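## Task

Pick three of the four blocks and lay them completely on the mat, side by side in a tight straight line, so their top faces spell "SUN" left to right and upright when viewed from the robot's base. The leftover block must end up off the mat. The layout must stay put by itself with no robot support; release the blocks and pull the arm away at the end.

## Robot and tools

Robot: one arm with seven revolute joints and a parallel two-pad gripper, in a physics simulation. The base may sit slightly tilted on the table. Scene frame: origin on the table surface straight below the base, +z up, +y to the left when facing along +x. The word must read left to right as seen from the base, i.e. looking along +x, so the first letter has the larger y.

Tool execute_actions takes "actions": a list holding zero or one item, plus optional "pictures" (boolean; images are included unless set false).
- Empty list: no command, just returns the current state.
- Motion item: {"rows": [[...]], "steps": n}, n from 1 to 15 (default 15), each step 1/30 s. One row per step; if fewer rows than steps, the final row repeats. There is a single list of rows for the one arm.
- Wait item: {"steps": n} with no rows, n up to 300; returns when that many steps have elapsed since the previous result.
A rejected call sends nothing.

Each row has exactly 10 numbers, in this order: joint_1 waist, joint_2 shoulder, joint_3 upper arm roll, joint_4 elbow, joint_5 forearm roll, joint_6 wrist pitch, joint_7 wrist roll, then gripper position, gripper force_limit, gripper speed. The seven joint values are absolute target angles in radians (same convention as the Joint positions line), not offsets. Stated ranges: waist -6.283..6.283, shoulder -2.250..2.250, upper arm roll -6.283..6.283, elbow -2.580..2.580, forearm roll -6.283..6.283, wrist pitch -2.100..2.100, wrist roll -6.283..6.283. A target more than 0.013 rad outside its range and beyond the current angle gets the call refused; true limits may differ by up to 0.013, and a joint sent past its true end stops there, with a "joint sent to its limit" line (possibly referring to an earlier, still running action). Missing that line does not prove there is room left.

The gripper values are scaled to [-1, 1]. position: +1 = fully open, 50 mm gap; near -0.65 the pads meet; -1 means close until blocked. force_limit: per-pad force, about 20 N at -1, 102 N at 0, 185 N at +1 (actual may be up to ~17% more). speed: gap change rate, 20 mm/s at -1, 85 at 0, 150 at +1. Force and speed changes only apply once position changes by at least 0.01; to lessen grip, open first.

Motion behaviour: joint speed and acceleration are capped and joints finish together; a reversing command halts them together. Each step the sent target is clamped to within 0.304 rad (first four joints) or 0.266 rad (last three) of the measured angle, and all targets are pulled back if they would move the gripper more than 70 mm from where it is. So big moves take several calls and may still be short when results arrive. Between calls the arm keeps heading to the last row sent, until it has nearly stopped or a step is HELD. Turning only joint_7 swings the point between the pads around a 25 mm radius circle.

Result lines: Joint positions (rad) and Joint velocities (rad/s) in column order; joint torques in the same order (with per-unit offset, scale and noise); "joint command not followed" means the clearance check altered or blocked targets (mounts and posts count as part of the arm); HELD marks steps where the row was not, or only partly, sent. object_status: 0 moving, 1 blocked while opening, 2 blocked while closing (a proper grip), 3 reached target or pads met (usually empty). A new position value resets it to 0 briefly. position_measured is in counts; opening ≈ (250 - position_measured) × 0.202 mm. If grip is lost the fingers re-close on their own, except after gripping at force_limit -1, where status stays 2 even when empty. Gripping an immovable off-center object weakens the hold over time.

To pick up: open, descend, send position -1 and hold it, confirm object_status 2. Objects may occasionally be tugged or nudged by outside forces.

Cameras: cam_low (fixed, 896x504) and cam_wrist (on the arm, 896x504; pose not given). cam_low calibration: K=[[461.57,0,447.289],[0,461.57,252.119],[0,0,1]], T_world_to_cam=[[-0.0248778,0.999315,-0.0274085,-0.172222],[0.345816,-0.0171218,-0.938146,-0.15549],[-0.937973,-0.0328173,-0.345153,1.31222],[0,0,0,1]], located at [1.28031,0.212506,0.302324], i.e. across the table facing the robot. Calibrations can be off by a few degrees and millimetres. Tool zoom_image: {"camera": "cam_low" or "cam_wrist", "region": [x0,y0,x1,y1]} in pixels of the latest image, top-left origin, at most 504x504; gives an enlarged view, useful for reading letters.

Tool finished_scene: {"scene": k} (1 or 2) closes the current scene irreversibly, grades it, and gives the next task. Ending a reply without a tool call ends everything.

Avoid: pushing anything off the table (fails the task); dropping, slamming or hard pressing; contact torques reaching the load limits (waist, shoulder, upper arm roll, elbow 47.5 N m; forearm roll, wrist pitch, wrist roll 29.9 N m, held weight included), which stop the arm for 10 s; holding loads long enough to heat motors (warning from 60 °C, weak braking and sagging at 75 °C). Finish with the blocks released and the arm clear; smooth, economical motion is preferred.

Each tool is called after ">>>" by a JSON object that holds its "method" and its "body".

## Session

>>> {"method": "execute_actions", "body": {"actions": []}}

Scene clock: 0.00 s of 7600.00 s.
position_measured=3 object_status=3
Joint positions: [-1.963  0.648 -0.152  2.449  1.134  0.617  1.819]
Joint velocities: [-0.     0.001 -0.     0.001 -0.    -0.     0.   ]
Joint torques (N m, as the joint torque sensors report them, + toward a larger angle): no reading
Motor temperatures (°C, as the motors report them): [35 35 30 31 41 44 39]

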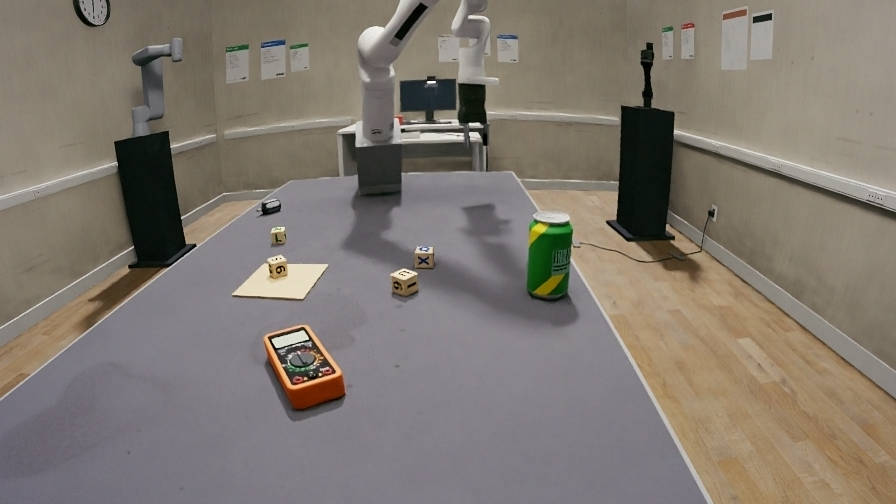

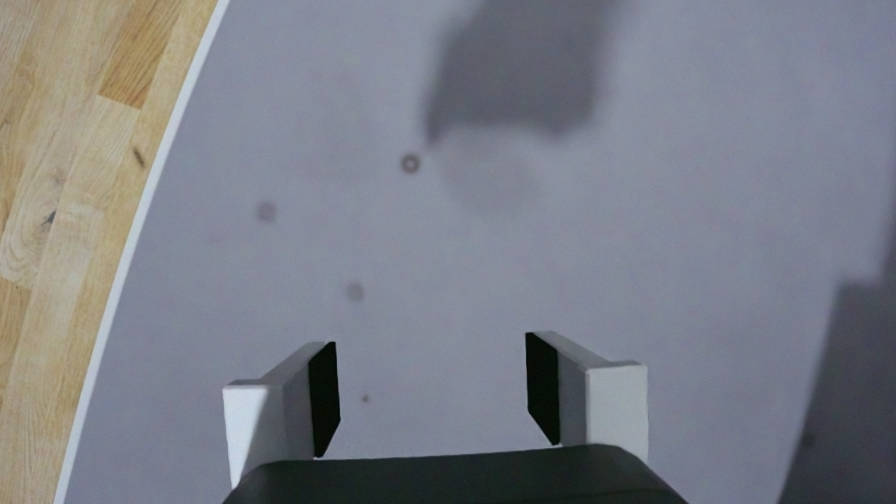

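>>> {"method": "zoom_image", "body": {"camera": "cam_low", "region": [220, 190, 460, 310]}}

>>> {"method": "zoom_image", "body": {"camera": "cam_low", "region": [320, 0, 540, 210]}}

Region (220, 190, 460, 310) of cam_low's 896x504 image, scaled by 2.100, with more detail than that image has.

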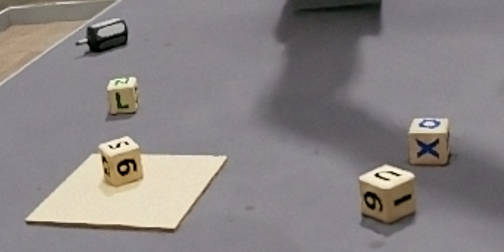

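Region (320, 0, 540, 210) of cam_low's 896x504 image, scaled by 2.291, with more detail than that image has; it fills the top 481 rows of this view, and the rest is white.

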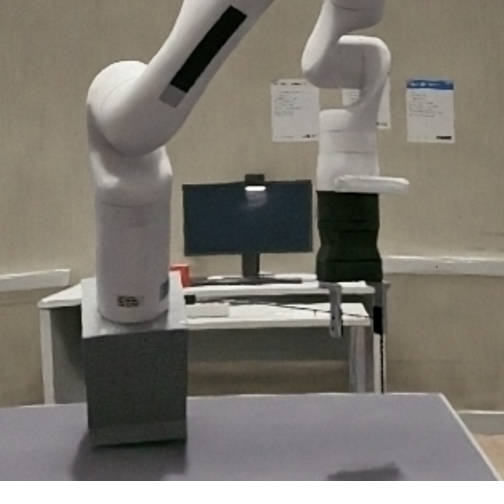

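>>> {"method": "execute_actions", "body": {"actions": [{"rows":[[0,0.711,0,1.631,0,0.8,1.571,1,-0.5,0]],"steps":15}], "pictures": false}}

>>> {"method": "execute_actions", "body": {"actions": [{"steps":90}]}}

Scene clock: 70.50 s of 7600.00 s.
position_measured=3 object_status=3
Joint positions: [-1.538  0.701 -0.025  2.033  0.771  0.77   1.611]
Joint velocities: [ 1.143  0.06   0.152 -1.156 -1.013  0.18  -0.245]
Joint torques (N m, as the joint torque sensors report them, + toward a larger angle): [ -7.97 -15.75  -2.59  -1.57  -0.84   0.45   0.42]
Motor temperatures (°C, as the motors report them): [35 35 30 31 41 44 39]
Steps of this call (steps 1 to 90: nothing new was sent; then 67.00 s passed at rest; steps 91 to 105: all 15 steps of this action). Readings (joint positions | what the end effector reports):
91: [-1.961 0.648 -0.152 2.448 1.133 0.617 1.818] | position_measured=3 object_status=3
92: [-1.954 0.649 -0.150 2.442 1.128 0.620 1.814] | position_measured=3 object_status=3
94: [-1.923 0.656 -0.138 2.415 1.105 0.635 1.793] | position_measured=3 object_status=3
98: [-1.803 0.677 -0.086 2.299 1.004 0.697 1.709] | position_measured=3 object_status=3
105: the state above

Scene clock: 73.50 s of 7600.00 s.
position_measured=3 object_status=3
Joint positions: [-0.012  0.666 -0.016  1.648 -0.014  0.855  1.575]
Joint velocities: [-0.002 -0.001 -0.    -0.003  0.001 -0.    -0.001]
Joint torques (N m, as the joint torque sensors report them, + toward a larger angle): [ 11.53  15.52  14.09 -14.98   6.2  -22.74  -1.51]
Motor temperatures (°C, as the motors report them): [35 35 30 31 41 44 39]
Steps of this call (steps 1 to 75: the robot went on to your last target; steps 76 to 90: nothing new was sent). Readings (joint positions | what the end effector reports):
1: [-1.500 0.703 -0.021 1.995 0.737 0.775 1.604] | position_measured=3 object_status=3
2: [-1.463 0.704 -0.017 1.957 0.704 0.780 1.598] | position_measured=3 object_status=3
4: [-1.392 0.706 -0.011 1.885 0.641 0.786 1.589] | position_measured=3 object_status=3
8: [-1.242 0.708 -0.007 1.763 0.510 0.792 1.579] | position_measured=3 object_status=3
90: the state above
The arm was judged still, so your last target was given up. Only a new action makes it travel on or press farther. Fingers that are still opening or closing keep moving.

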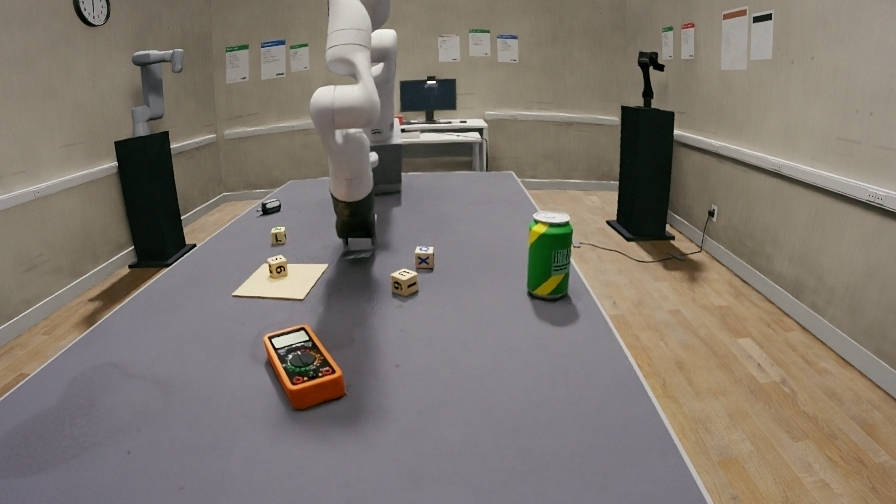

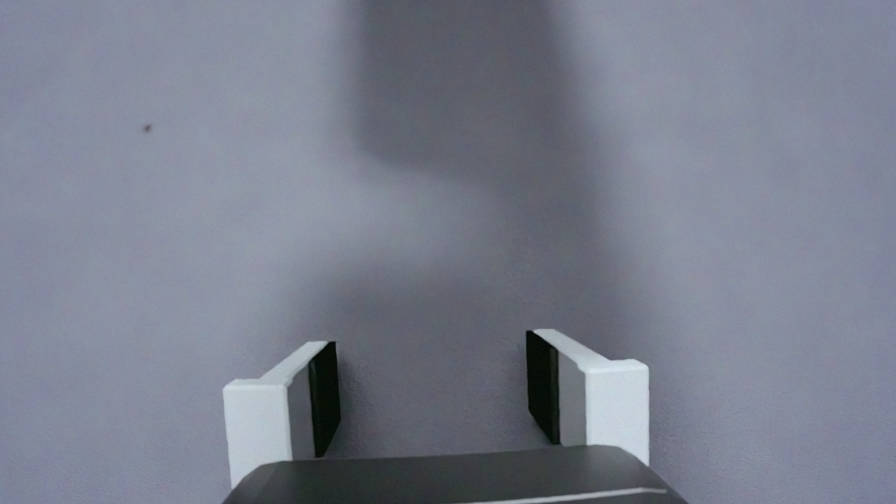

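>>> {"method": "execute_actions", "body": {"actions": [{"rows":[[0,0.4,0,1.631,0,0.8,1.571,1,-0.5,0]],"steps":15}], "pictures": false}}

>>> {"method": "execute_actions", "body": {"actions": [{"steps":30}]}}

Scene clock: 77.97 s of 7600.00 s.
position_measured=3 object_status=3
Joint positions: [-0.001  0.413 -0.     1.63  -0.     0.801  1.571]
Joint velocities: [ 0.014 -0.24   0.015 -0.03   0.007 -0.037 -0.003]
Joint torques (N m, as the joint torque sensors report them, + toward a larger angle): [  1.06 -16.92   1.79  -2.79   0.01   0.7    0.49]
Motor temperatures (°C, as the motors report them): [35 35 30 31 41 44 39]
Steps of this call (steps 1 to 90: nothing new was sent; then 0.97 s passed at rest; steps 91 to 105: all 15 steps of this action). Readings (joint positions | what the end effector reports):
91: [-0.012 0.665 -0.016 1.648 -0.014 0.855 1.575] | position_measured=3 object_status=3
92: [-0.012 0.661 -0.015 1.650 -0.011 0.852 1.575] | position_measured=3 object_status=3
94: [-0.009 0.644 -0.008 1.649 -0.004 0.833 1.573] | position_measured=3 object_status=3
98: [-0.005 0.555 -0.004 1.639 -0.003 0.814 1.572] | position_measured=3 object_status=3
105: the state above

Scene clock: 78.97 s of 7600.00 s.
position_measured=3 object_status=3
Joint positions: [0.    0.4   0.    1.631 0.    0.8   1.571]
Joint velocities: [ 0.001  0.     0.001  0.    -0.     0.    -0.001]
Joint torques (N m, as the joint torque sensors report them, + toward a larger angle): [  1.83 -22.17   1.71  -5.05  -0.11   0.61   0.33]
Motor temperatures (°C, as the motors report them): [35 35 30 31 41 44 39]
Steps of this call (steps 1 to 30: the robot went on to your last target). Readings (joint positions | what the end effector reports):
1: [-0.000 0.408 0.000 1.629 0.000 0.800 1.571] | position_measured=3 object_status=3
2: [-0.000 0.406 0.000 1.629 0.000 0.800 1.571] | position_measured=3 object_status=3
4: [-0.000 0.404 0.000 1.630 0.000 0.800 1.571] | position_measured=3 object_status=3
8: [-0.000 0.401 -0.000 1.631 -0.000 0.800 1.571] | position_measured=3 object_status=3
30: the state above
The arm was judged still, so your last target was given up. Only a new action makes it travel on or press farther. Fingers that are still opening or closing keep moving.

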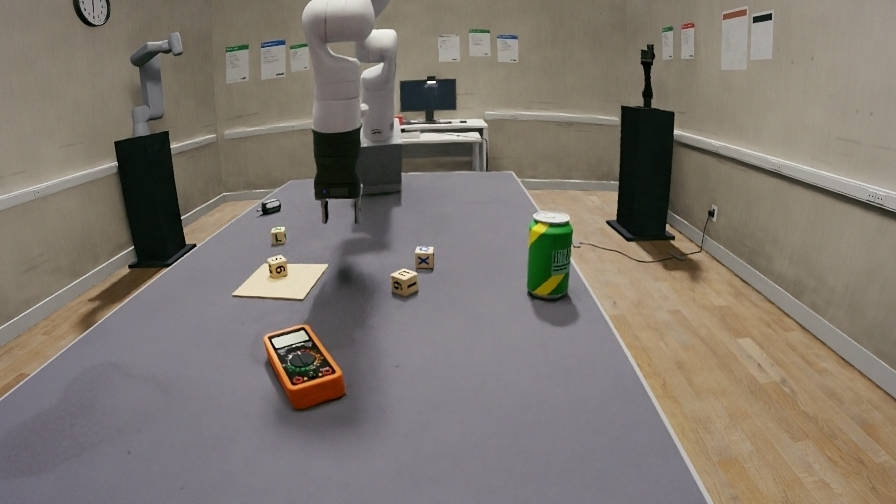

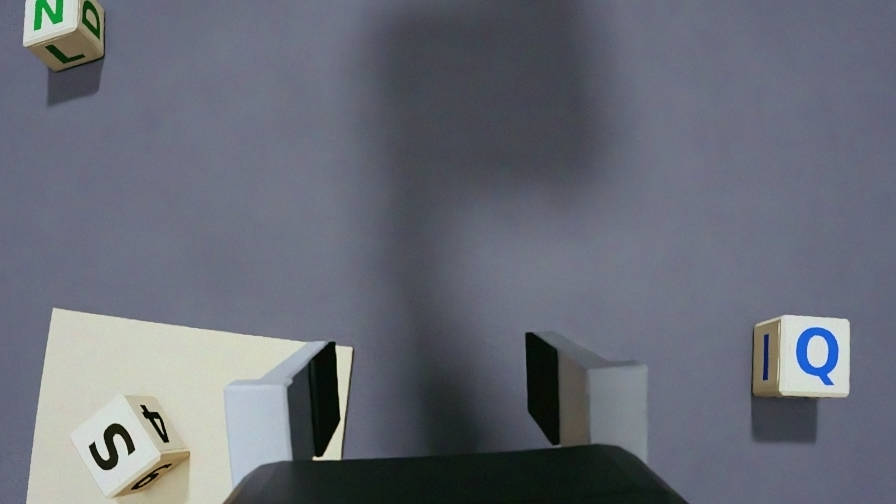

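>>> {"method": "zoom_image", "body": {"camera": "cam_low", "region": [280, 0, 440, 240]}}

Region (280, 0, 440, 240) of cam_low's 896x504 image, scaled by 2.100, with more detail than that image has.

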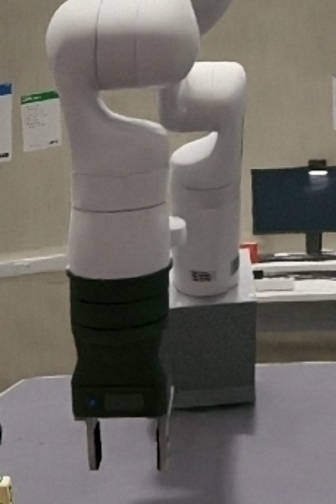

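>>> {"method": "zoom_image", "body": {"camera": "cam_wrist", "region": [0, 290, 380, 504]}}

>>> {"method": "zoom_image", "body": {"camera": "cam_wrist", "region": [700, 290, 896, 450]}}

>>> {"method": "zoom_image", "body": {"camera": "cam_wrist", "region": [0, 0, 160, 120]}}

Region (0, 290, 380, 504) of cam_wrist's 896x504 image, scaled by 1.326; it fills the top 284 rows of this view, and the rest is white.

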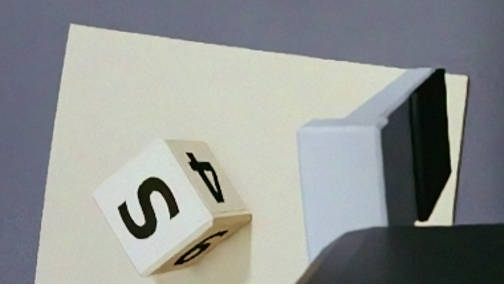

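Region (700, 290, 896, 450) of cam_wrist's 896x504 image, scaled by 2.571; it fills the top 411 rows of this view, and the rest is white.

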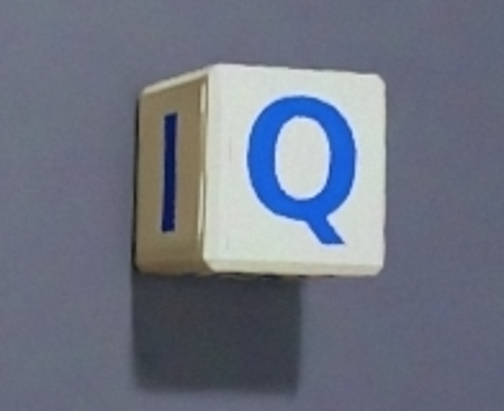

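Region (0, 0, 160, 120) of cam_wrist's 896x504 image, scaled by 3.150; it fills the top 378 rows of this view, and the rest is white.

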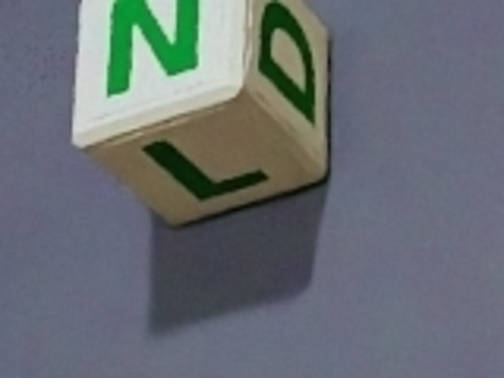

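>>> {"method": "execute_actions", "body": {"actions": [{"rows":[[0.308,0.3655,0,1.711,-0.339,0.603,2.705,1,-0.5,0]],"steps":15}], "pictures": false}}

>>> {"method": "execute_actions", "body": {"actions": [{"steps":40}]}}

Scene clock: 198.83 s of 7600.00 s.
position_measured=3 object_status=3
Joint positions: [ 0.273  0.369  0.001  1.703 -0.301  0.622  1.992]
Joint velocities: [ 0.232 -0.024 -0.007  0.061 -0.291 -0.145  1.215]
Joint torques (N m, as the joint torque sensors report them, + toward a larger angle): [  2.87 -21.18   2.26  -5.43  -0.23   0.46   0.57]
Motor temperatures (°C, as the motors report them): [35 38 30 31 41 44 39]
Steps of this call (steps 1 to 90: nothing new was sent; then 116.37 s passed at rest; steps 91 to 105: all 15 steps of this action). Readings (joint positions | what the end effector reports):
91: [0.002 0.400 -0.000 1.631 -0.001 0.799 1.572] | position_measured=3 object_status=3
92: [0.008 0.399 -0.002 1.633 -0.006 0.796 1.576] | position_measured=3 object_status=3
94: [0.039 0.396 -0.003 1.640 -0.029 0.779 1.599] | position_measured=3 object_status=3
98: [0.155 0.383 -0.001 1.670 -0.138 0.705 1.709] | position_measured=3 object_status=3
105: the state above

Scene clock: 200.17 s of 7600.00 s.
position_measured=3 object_status=3
Joint positions: [ 0.308  0.365 -0.     1.711 -0.339  0.603  2.705]
Joint velocities: [ 0.001 -0.    -0.001  0.001  0.002  0.    -0.001]
Joint torques (N m, as the joint torque sensors report them, + toward a larger angle): [  4.13 -21.44   3.11  -5.63  -0.17  -0.19   0.32]
Motor temperatures (°C, as the motors report them): [35 38 30 31 41 44 39]
Steps of this call (steps 1 to 40: the robot went on to your last target). Readings (joint positions | what the end effector reports):
1: [0.280 0.369 0.001 1.705 -0.309 0.618 2.033] | position_measured=3 object_status=3
2: [0.286 0.368 0.001 1.706 -0.316 0.614 2.074] | position_measured=3 object_status=3
4: [0.294 0.367 0.001 1.708 -0.325 0.610 2.155] | position_measured=3 object_status=3
8: [0.303 0.366 0.000 1.710 -0.334 0.605 2.318] | position_measured=3 object_status=3
40: the state above

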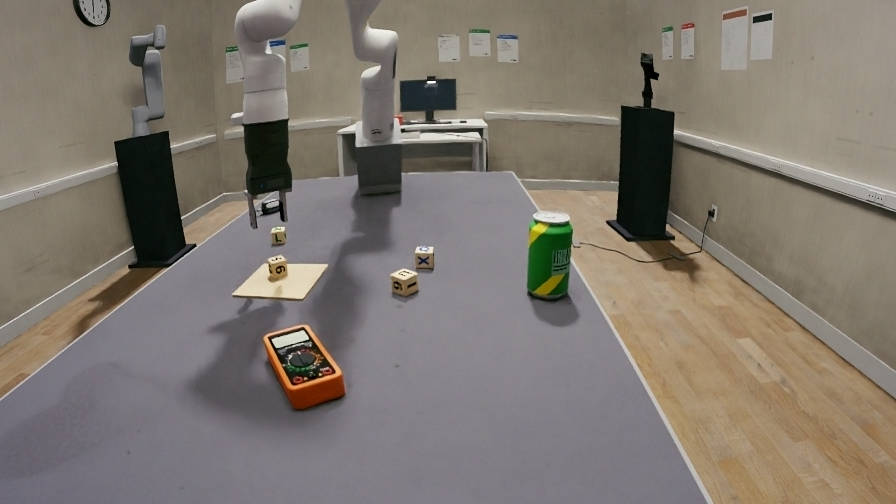

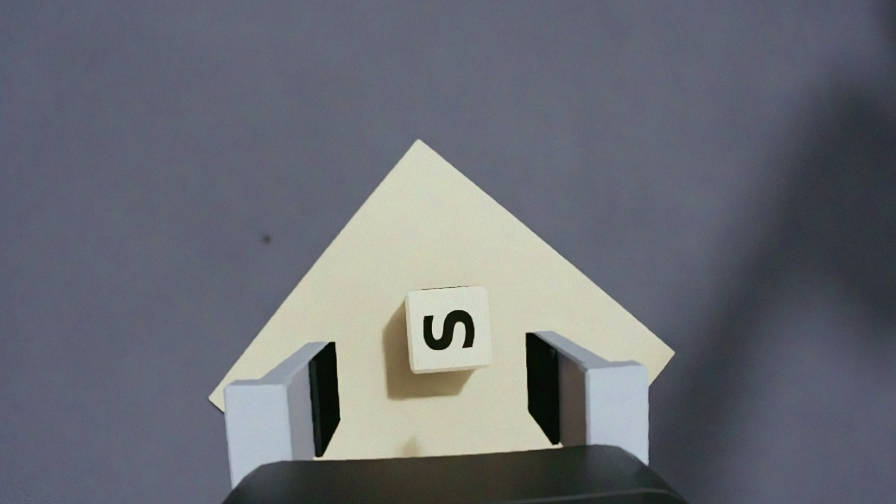

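>>> {"method": "zoom_image", "body": {"camera": "cam_wrist", "region": [380, 260, 520, 400]}}

Region (380, 260, 520, 400) of cam_wrist's 896x504 image, scaled by 3.600.

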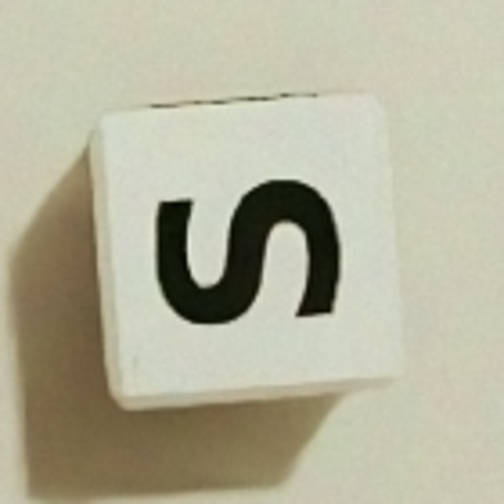

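>>> {"method": "execute_actions", "body": {"actions": [{"rows":[[0.279,0.485,0,1.709,-0.395,0.486,2.752,1,-0.5,0]],"steps":15}], "pictures": false}}

>>> {"method": "execute_actions", "body": {"actions": [{"steps":15}]}}

Scene clock: 241.80 s of 7600.00 s.
position_measured=3 object_status=3
Joint positions: [ 0.279  0.484  0.     1.709 -0.395  0.486  2.752]
Joint velocities: [-0.005  0.013 -0.001  0.001 -0.002  0.001 -0.001]
Joint torques (N m, as the joint torque sensors report them, + toward a larger angle): [  4.55 -22.38   2.89  -4.7   -0.21  -0.02   0.33]
Motor temperatures (°C, as the motors report them): [35 38 30 31 41 44 39]
Steps of this call (steps 1 to 15: the robot went on to your last target; steps 16 to 90: nothing new was sent; then 38.13 s passed at rest; steps 91 to 105: all 15 steps of this action). Readings (joint positions | what the end effector reports):
91: [0.308 0.367 0.000 1.711 -0.339 0.602 2.705] | position_measured=3 object_status=3
92: [0.306 0.373 0.000 1.710 -0.342 0.597 2.707] | position_measured=3 object_status=3
94: [0.299 0.403 0.001 1.709 -0.354 0.571 2.718] | position_measured=3 object_status=3
98: [0.282 0.473 -0.001 1.710 -0.390 0.498 2.748] | position_measured=3 object_status=3
105: the state above

Scene clock: 242.30 s of 7600.00 s.
position_measured=3 object_status=3
Joint positions: [ 0.279  0.485 -0.     1.709 -0.395  0.486  2.752]
Joint velocities: [ 0.     0.002 -0.    -0.001 -0.     0.    -0.   ]
Joint torques (N m, as the joint torque sensors report them, + toward a larger angle): [  4.28 -22.04   3.07  -4.65  -0.2   -0.09   0.32]
Motor temperatures (°C, as the motors report them): [35 38 30 31 41 44 39]
Steps of this call (steps 1 to 15: the robot went on to your last target). Readings (joint positions | what the end effector reports):
1: [0.279 0.484 0.000 1.709 -0.395 0.486 2.752] | position_measured=3 object_status=3
2: [0.279 0.484 -0.000 1.709 -0.395 0.486 2.752] | position_measured=3 object_status=3
4: [0.279 0.485 -0.000 1.709 -0.395 0.486 2.752] | position_measured=3 object_status=3
8: [0.279 0.485 -0.000 1.709 -0.395 0.486 2.752] | position_measured=3 object_status=3
15: the state above
The arm was judged still, so your last target was given up. Only a new action makes it travel on or press farther. Fingers that are still opening or closing keep moving.

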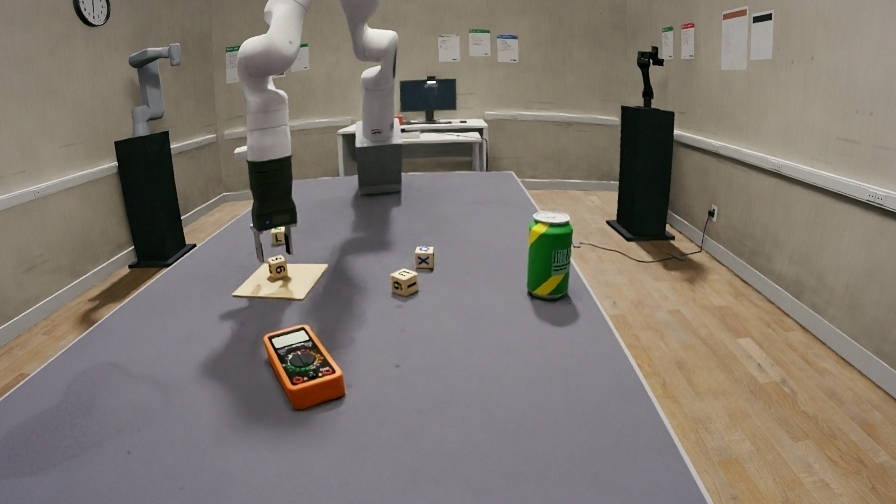

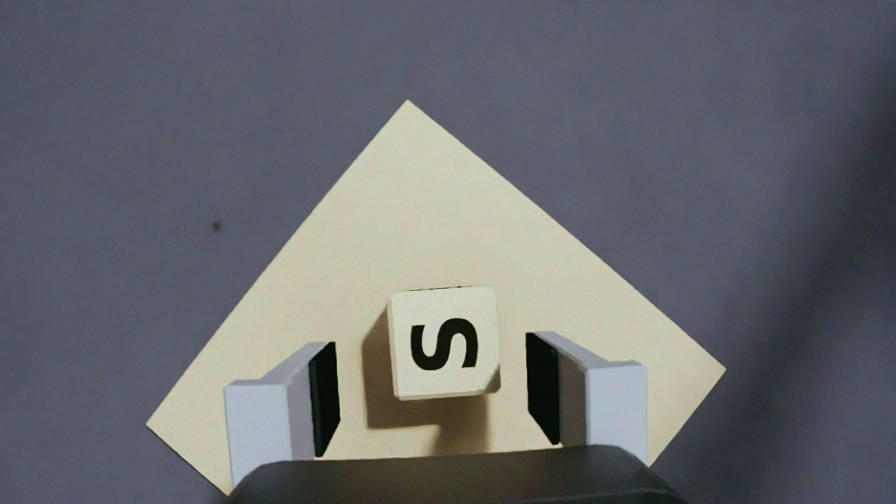

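>>> {"method": "execute_actions", "body": {"actions": [{"rows":[[0.280,0.5355,0,1.741,-0.458,0.408,2.821,1,-0.5,0]],"steps":15}]}}

Scene clock: 258.80 s of 7600.00 s.
position_measured=3 object_status=3
Joint positions: [ 0.28   0.535 -0.     1.741 -0.458  0.408  2.821]
Joint velocities: [-0.001  0.001 -0.    -0.001 -0.001 -0.     0.001]
Joint torques (N m, as the joint torque sensors report them, + toward a larger angle): [  4.34 -22.14   3.    -3.92  -0.2   -0.14   0.36]
Motor temperatures (°C, as the motors report them): [35 38 30 31 41 44 39]
Steps of this call (steps 1 to 90: nothing new was sent; then 13.00 s passed at rest; steps 91 to 105: all 15 steps of this action). Readings (joint positions | what the end effector reports):
91: [0.279 0.486 -0.000 1.709 -0.396 0.485 2.753] | position_measured=3 object_status=3
92: [0.279 0.492 -0.000 1.712 -0.402 0.476 2.760] | position_measured=3 object_status=3
94: [0.280 0.518 -0.000 1.727 -0.432 0.439 2.792] | position_measured=3 object_status=3
98: [0.280 0.533 0.000 1.741 -0.458 0.409 2.821] | position_measured=3 object_status=3
105: the state above

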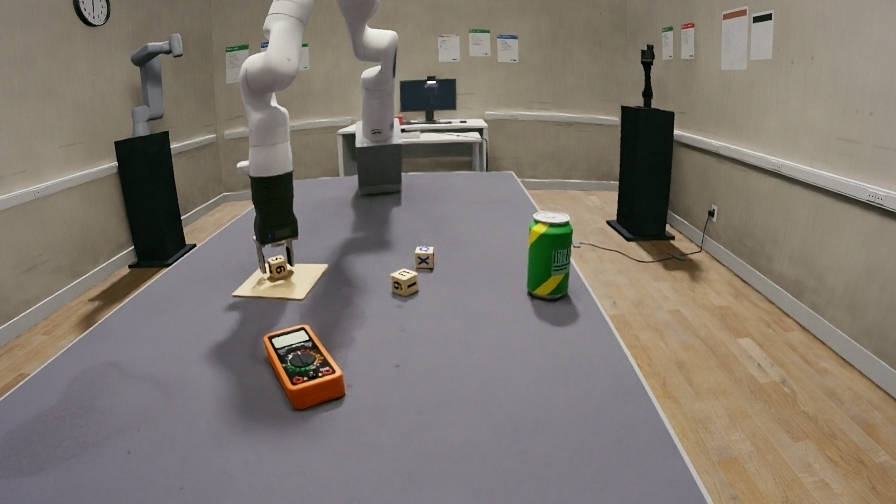

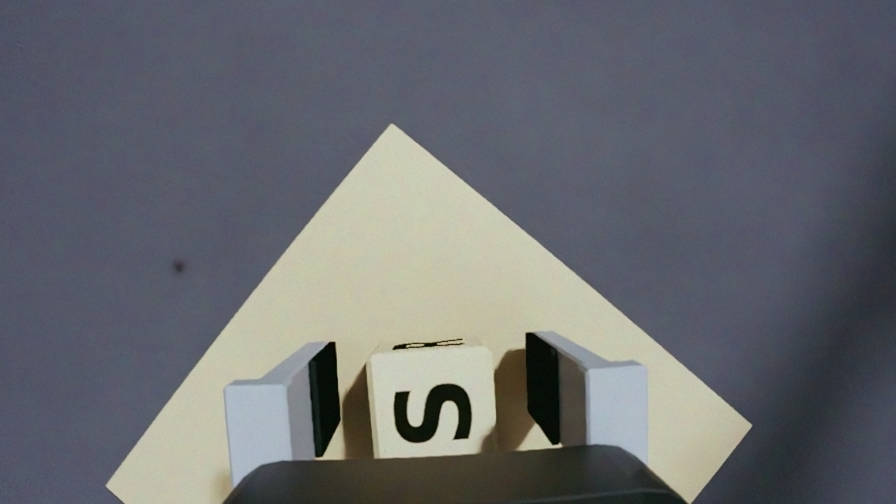

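>>> {"method": "execute_actions", "body": {"actions": [{"rows":[[0.280,0.5355,0,1.741,-0.458,0.408,2.821,-1,-0.6,0]],"steps":15}], "pictures": false}}

>>> {"method": "execute_actions", "body": {"actions": [{"rows":[[0.290,0.470,0,1.754,-0.425,0.458,2.79,-1,-0.6,0]],"steps":12}], "pictures": false}}

>>> {"method": "execute_actions", "body": {"actions": [{"rows":[[0.1686,0.4464,0,1.754,-0.2875,0.449,3.388,-1,-0.6,0]],"steps":15}], "pictures": false}}

>>> {"method": "execute_actions", "body": {"actions": [{"steps":15}]}}

Scene clock: 285.90 s of 7600.00 s.
position_measured=106 object_status=2
Joint positions: [ 0.28   0.535  0.     1.741 -0.458  0.408  2.821]
Joint velocities: [-0. -0. -0. -0. -0.  0. -0.]
Joint torques (N m, as the joint torque sensors report them, + toward a larger angle): [  4.46 -21.89   3.04  -3.81  -0.13  -0.18   0.32]
Motor temperatures (°C, as the motors report them): [35 39 30 31 41 44 39]
Steps of this call (steps 1 to 15: the robot went on to your last target; steps 16 to 90: nothing new was sent; then 23.60 s passed at rest; steps 91 to 105: all 15 steps of this action). Readings (joint positions | what the end effector reports):
91: [0.280 0.535 0.000 1.741 -0.458 0.408 2.821] | position_measured=14 object_status=0
92: [0.280 0.535 -0.000 1.741 -0.458 0.408 2.821] | position_measured=28 object_status=0
94: [0.280 0.535 0.000 1.741 -0.458 0.408 2.821] | position_measured=56 object_status=0
98: [0.280 0.535 0.000 1.741 -0.458 0.408 2.821] | position_measured=106 object_status=0
105: the state above

Scene clock: 286.30 s of 7600.00 s.
position_measured=106 object_status=2
Joint positions: [ 0.29   0.471 -0.     1.754 -0.425  0.458  2.79 ]
Joint velocities: [ 0.001 -0.012 -0.     0.003  0.001 -0.001  0.   ]
Joint torques (N m, as the joint torque sensors report them, + toward a larger angle): [  4.44 -21.04   3.02  -4.39  -0.23  -0.3    0.34]
Motor temperatures (°C, as the motors report them): [35 39 30 31 41 44 39]
Steps of this call (steps 1 to 12: all 12 steps of this action). Readings (joint positions | what the end effector reports):
1: [0.280 0.534 -0.000 1.741 -0.458 0.409 2.821] | position_measured=106 object_status=2
2: [0.281 0.528 -0.000 1.743 -0.455 0.413 2.818] | position_measured=106 object_status=2
4: [0.286 0.499 -0.000 1.749 -0.442 0.432 2.806] | position_measured=106 object_status=2
8: [0.289 0.473 0.000 1.753 -0.425 0.457 2.790] | position_measured=106 object_status=2
12: the state above

Scene clock: 286.80 s of 7600.00 s.
position_measured=106 object_status=2
Joint positions: [ 0.175  0.448 -0.     1.754 -0.294  0.449  3.296]
Joint velocities: [-0.079 -0.014  0.002 -0.     0.084 -0.005  1.204]
Joint torques (N m, as the joint torque sensors report them, + toward a larger angle): [  3.35 -22.16   2.97  -4.53  -0.13  -0.25   0.2 ]
Motor temperatures (°C, as the motors report them): [35 39 30 31 41 44 39]
Steps of this call (steps 1 to 15: all 15 steps of this action). Readings (joint positions | what the end effector reports):
1: [0.288 0.471 0.000 1.754 -0.424 0.458 2.791] | position_measured=106 object_status=2
2: [0.282 0.469 0.002 1.754 -0.419 0.457 2.801] | position_measured=106 object_status=2
4: [0.257 0.464 0.003 1.754 -0.393 0.454 2.851] | position_measured=106 object_status=2
8: [0.207 0.454 -0.001 1.754 -0.331 0.452 3.011] | position_measured=106 object_status=2
15: the state above

Scene clock: 287.30 s of 7600.00 s.
position_measured=106 object_status=2
Joint positions: [ 0.169  0.446 -0.     1.754 -0.288  0.449  3.388]
Joint velocities: [ 0.     0.    -0.     0.     0.001 -0.    -0.001]
Joint torques (N m, as the joint torque sensors report them, + toward a larger angle): [  3.41 -21.91   2.49  -4.5   -0.15  -0.24   0.34]
Motor temperatures (°C, as the motors report them): [35 39 30 31 41 44 39]
Steps of this call (steps 1 to 15: the robot went on to your last target). Readings (joint positions | what the end effector reports):
1: [0.173 0.447 -0.000 1.754 -0.291 0.449 3.333] | position_measured=106 object_status=2
2: [0.171 0.447 -0.000 1.754 -0.289 0.449 3.361] | position_measured=106 object_status=2
4: [0.170 0.447 -0.000 1.754 -0.288 0.449 3.386] | position_measured=106 object_status=2
8: [0.169 0.446 -0.000 1.754 -0.288 0.449 3.388] | position_measured=106 object_status=2
15: the state above

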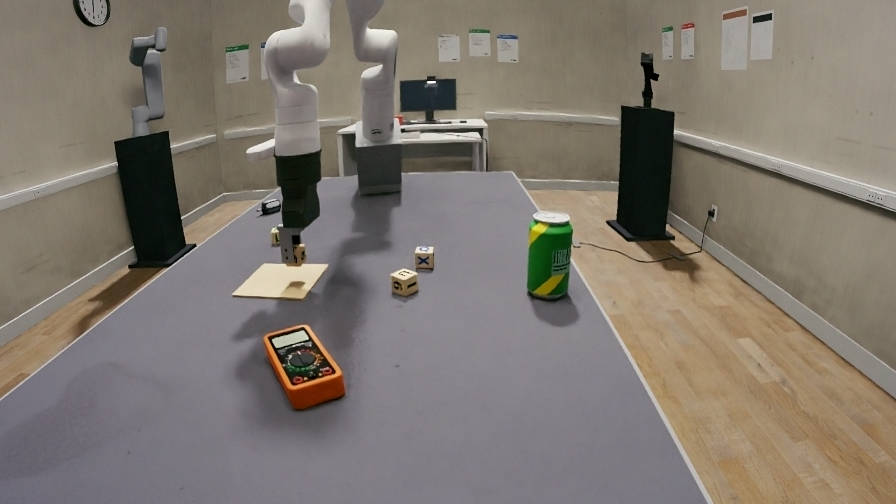

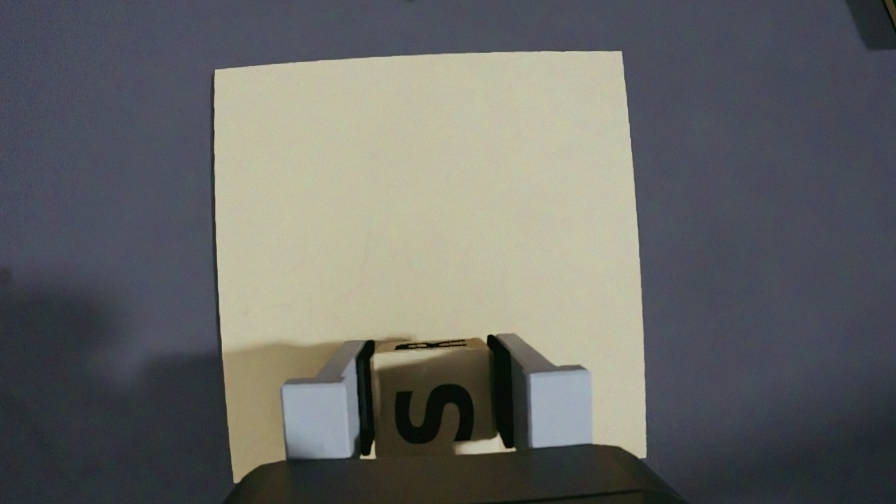

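>>> {"method": "execute_actions", "body": {"actions": [{"rows":[[0.1606,0.5121,0,1.741,-0.3131,0.3967,3.411,-1,-0.6,0]],"steps":15}]}}

>>> {"method": "zoom_image", "body": {"camera": "cam_low", "region": [220, 210, 360, 310]}}

Scene clock: 293.23 s of 7600.00 s.
position_measured=106 object_status=2
Joint positions: [ 0.161  0.512 -0.     1.741 -0.313  0.397  3.411]
Joint velocities: [-0.002  0.005  0.    -0.001 -0.001 -0.     0.001]
Joint torques (N m, as the joint torque sensors report them, + toward a larger angle): [  3.4  -22.32   2.56  -4.02  -0.23  -0.17   0.33]
Motor temperatures (°C, as the motors report them): [35 39 30 31 41 44 39]
Steps of this call (steps 1 to 15: the robot went on to your last target; steps 16 to 90: nothing new was sent; then 2.43 s passed at rest; steps 91 to 105: all 15 steps of this action). Readings (joint positions | what the end effector reports):
91: [0.168 0.448 0.000 1.754 -0.288 0.448 3.388] | position_measured=106 object_status=2
92: [0.168 0.454 0.000 1.752 -0.290 0.444 3.390] | position_measured=106 object_status=2
94: [0.164 0.483 0.000 1.746 -0.300 0.423 3.399] | position_measured=106 object_status=2
98: [0.161 0.509 -0.000 1.742 -0.313 0.398 3.411] | position_measured=106 object_status=2
105: the state above

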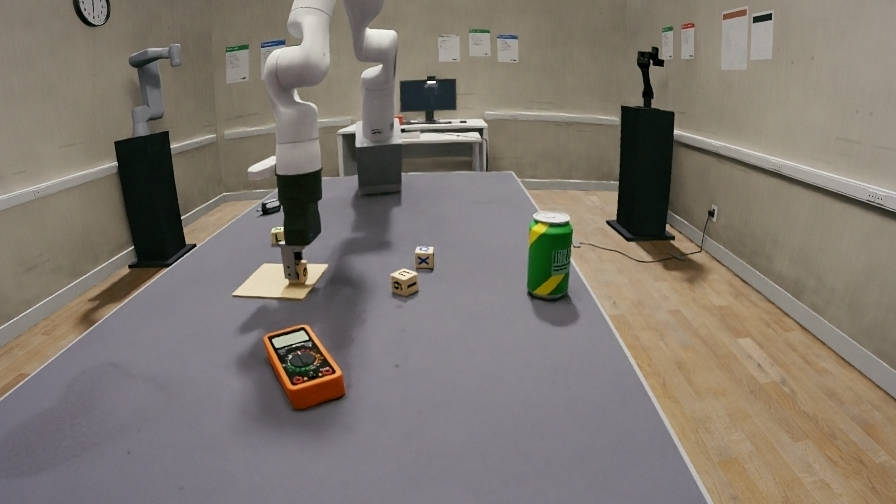

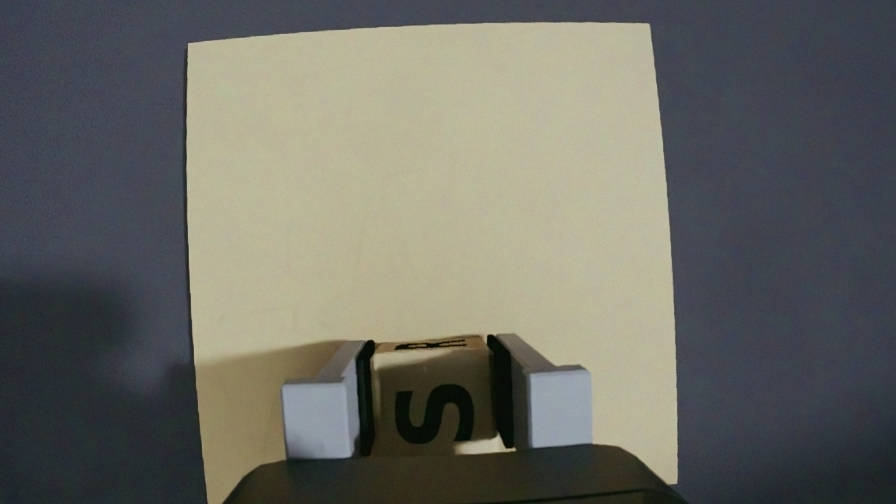

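Region (220, 210, 360, 310) of cam_low's 896x504 image, scaled by 3.600, with more detail than that image has; it fills the top 360 rows of this view, and the rest is white.

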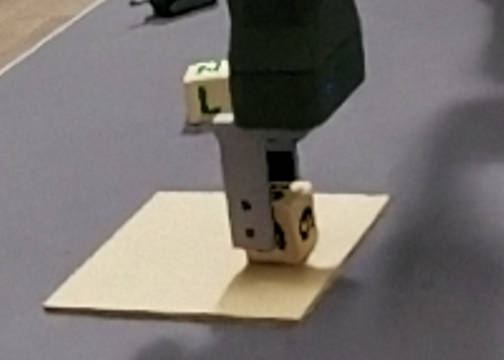

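>>> {"method": "execute_actions", "body": {"actions": [{"rows":[[0.1598,0.5187,0,1.740,-0.3157,0.3915,3.413,-1,-0.6,0]],"steps":10}], "pictures": false}}

Scene clock: 297.67 s of 7600.00 s.
position_measured=106 object_status=2
Joint positions: [ 0.16   0.513  0.     1.741 -0.316  0.394  3.413]
Joint velocities: [ 0.001 -0.001  0.    -0.    -0.001 -0.     0.002]
Joint torques (N m, as the joint torque sensors report them, + toward a larger angle): [  2.85 -17.64   2.17  -5.23  -0.24  -1.48   0.34]
Motor temperatures (°C, as the motors report them): [35 39 30 31 41 44 39]
Steps of this call (steps 1 to 15: the robot went on to your last target; steps 16 to 90: nothing new was sent; then 1.10 s passed at rest; steps 91 to 100: all 10 steps of this action). Readings (joint positions | what the end effector reports):
91: [0.160 0.513 0.000 1.741 -0.313 0.396 3.411] | position_measured=106 object_status=2
92: [0.160 0.514 0.000 1.740 -0.314 0.396 3.412] | position_measured=106 object_status=2
94: [0.160 0.513 0.000 1.741 -0.315 0.395 3.413] | position_measured=106 object_status=2
98: [0.160 0.513 0.000 1.741 -0.316 0.394 3.413] | position_measured=106 object_status=2
100: the state above

>>> {"method": "execute_actions", "body": {"actions": [{"rows":[[0.160,0.5125,0,1.741,-0.314,0.396,3.412,1,-0.6,0]],"steps":12}], "pictures": false}}

>>> {"method": "execute_actions", "body": {"actions": [{"rows":[[0.175,0.40,0,1.76,-0.27,0.485,3.37,1,-0.6,0]],"steps":12}]}}

>>> {"method": "execute_actions", "body": {"actions": [{"rows":[[-0.207,0.435,0,1.414,0.09,0.776,1.927,1,-0.6,0]],"steps":15}], "pictures": false}}

>>> {"method": "execute_actions", "body": {"actions": [{"steps":35}]}}

Scene clock: 313.47 s of 7600.00 s.
position_measured=3 object_status=0
Joint positions: [ 0.16   0.512 -0.     1.741 -0.314  0.396  3.412]
Joint velocities: [-0.001  0.001 -0.001 -0.     0.002 -0.    -0.001]
Joint torques (N m, as the joint torque sensors report them, + toward a larger angle): [  3.35 -21.82   2.52  -4.08  -0.21  -0.22   0.41]
Motor temperatures (°C, as the motors report them): [35 39 30 31 41 44 39]
Steps of this call (steps 1 to 15: the robot went on to your last target; steps 16 to 90: nothing new was sent; then 12.40 s passed at rest; steps 91 to 102: all 12 steps of this action). Readings (joint positions | what the end effector reports):
91: [0.160 0.512 0.000 1.742 -0.315 0.394 3.413] | position_measured=96 object_status=0
92: [0.160 0.511 0.000 1.742 -0.315 0.395 3.412] | position_measured=82 object_status=0
94: [0.160 0.511 0.000 1.741 -0.314 0.396 3.412] | position_measured=54 object_status=0
98: [0.160 0.512 -0.000 1.741 -0.314 0.396 3.412] | position_measured=4 object_status=0
102: the state above

Scene clock: 313.87 s of 7600.00 s.
position_measured=3 object_status=3
Joint positions: [ 0.175  0.403  0.     1.76  -0.27   0.485  3.37 ]
Joint velocities: [ 0.002 -0.028 -0.005  0.007 -0.001  0.003  0.   ]
Joint torques (N m, as the joint torque sensors report them, + toward a larger angle): [  3.05 -22.16   2.7   -5.22  -0.2   -0.53   0.36]
Motor temperatures (°C, as the motors report them): [35 39 30 31 41 44 39]
Steps of this call (steps 1 to 12: all 12 steps of this action). Readings (joint positions | what the end effector reports):
1: [0.160 0.511 -0.000 1.741 -0.314 0.397 3.412] | position_measured=3 object_status=0
2: [0.161 0.505 -0.000 1.743 -0.312 0.401 3.410] | position_measured=3 object_status=0
4: [0.165 0.475 -0.001 1.748 -0.302 0.422 3.400] | position_measured=3 object_status=3
8: [0.174 0.410 0.000 1.757 -0.273 0.478 3.373] | position_measured=3 object_status=3
12: the state above

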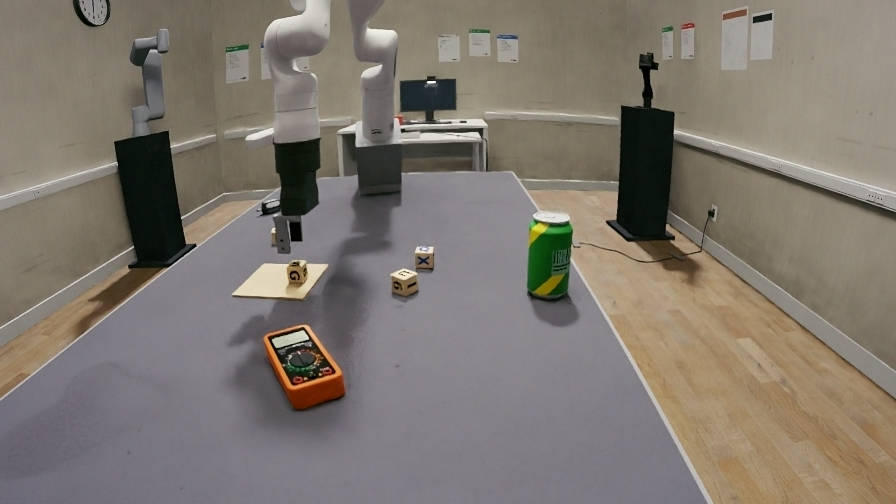

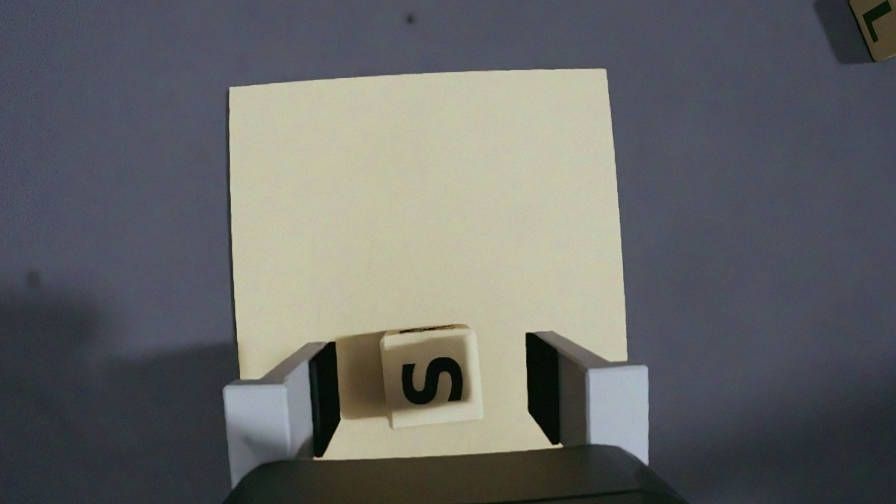

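Scene clock: 314.37 s of 7600.00 s.
position_measured=3 object_status=3
Joint positions: [-0.132  0.429 -0.001  1.479  0.017  0.721  3.014]
Joint velocities: [-0.48   0.026 -0.013 -0.452  0.512  0.374 -1.214]
Joint torques (N m, as the joint torque sensors report them, + toward a larger angle): [  3.88 -23.01   3.14  -5.72  -0.05   0.32   0.27]
Motor temperatures (°C, as the motors report them): [35 39 30 31 41 44 39]
Steps of this call (steps 1 to 15: all 15 steps of this action). Readings (joint positions | what the end effector reports):
1: [0.173 0.403 0.000 1.759 -0.269 0.486 3.369] | position_measured=3 object_status=3
2: [0.166 0.404 0.002 1.754 -0.264 0.490 3.365] | position_measured=3 object_status=3
4: [0.137 0.409 0.004 1.727 -0.241 0.514 3.342] | position_measured=3 object_status=3
8: [0.037 0.418 0.001 1.632 -0.155 0.595 3.255] | position_measured=3 object_status=3
15: the state above

Scene clock: 315.53 s of 7600.00 s.
position_measured=3 object_status=3
Joint positions: [-0.207  0.435  0.     1.414  0.09   0.776  1.927]
Joint velocities: [ 0.002  0.001  0.001 -0.002  0.    -0.    -0.   ]
Joint torques (N m, as the joint torque sensors report them, + toward a larger angle): [ -0.05 -24.66   0.63  -7.18  -0.14   0.01   0.35]
Motor temperatures (°C, as the motors report them): [35 39 30 31 41 44 39]
Steps of this call (steps 1 to 35: the robot went on to your last target). Readings (joint positions | what the end effector reports):
1: [-0.146 0.430 -0.002 1.465 0.032 0.733 2.973] | position_measured=3 object_status=3
2: [-0.158 0.431 -0.002 1.454 0.045 0.742 2.933] | position_measured=3 object_status=3
4: [-0.176 0.432 -0.001 1.438 0.062 0.755 2.851] | position_measured=3 object_status=3
8: [-0.195 0.434 -0.001 1.423 0.080 0.769 2.689] | position_measured=3 object_status=3
35: the state above

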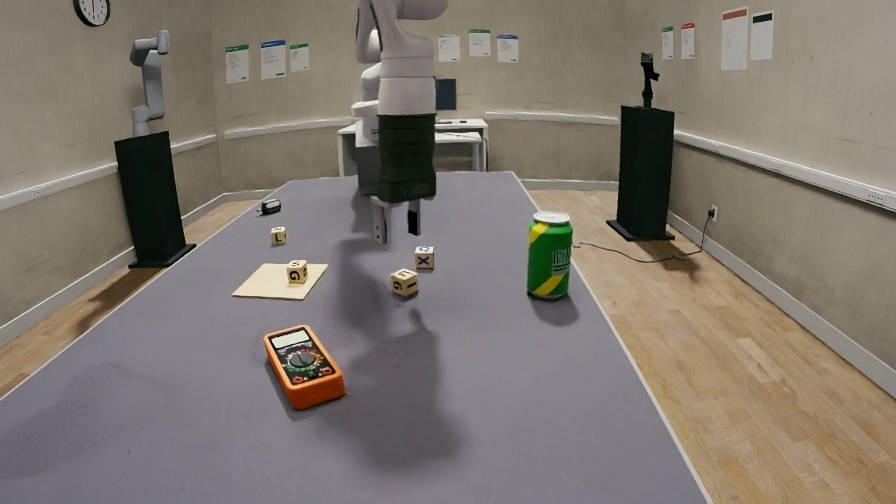

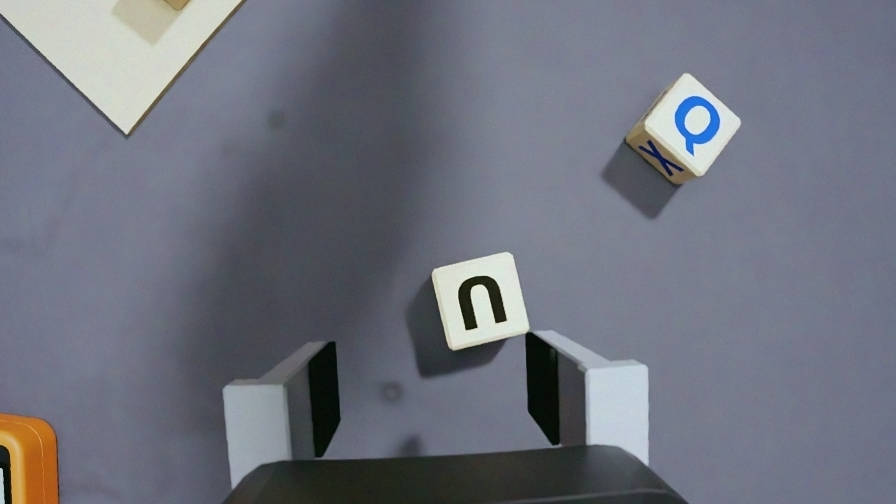

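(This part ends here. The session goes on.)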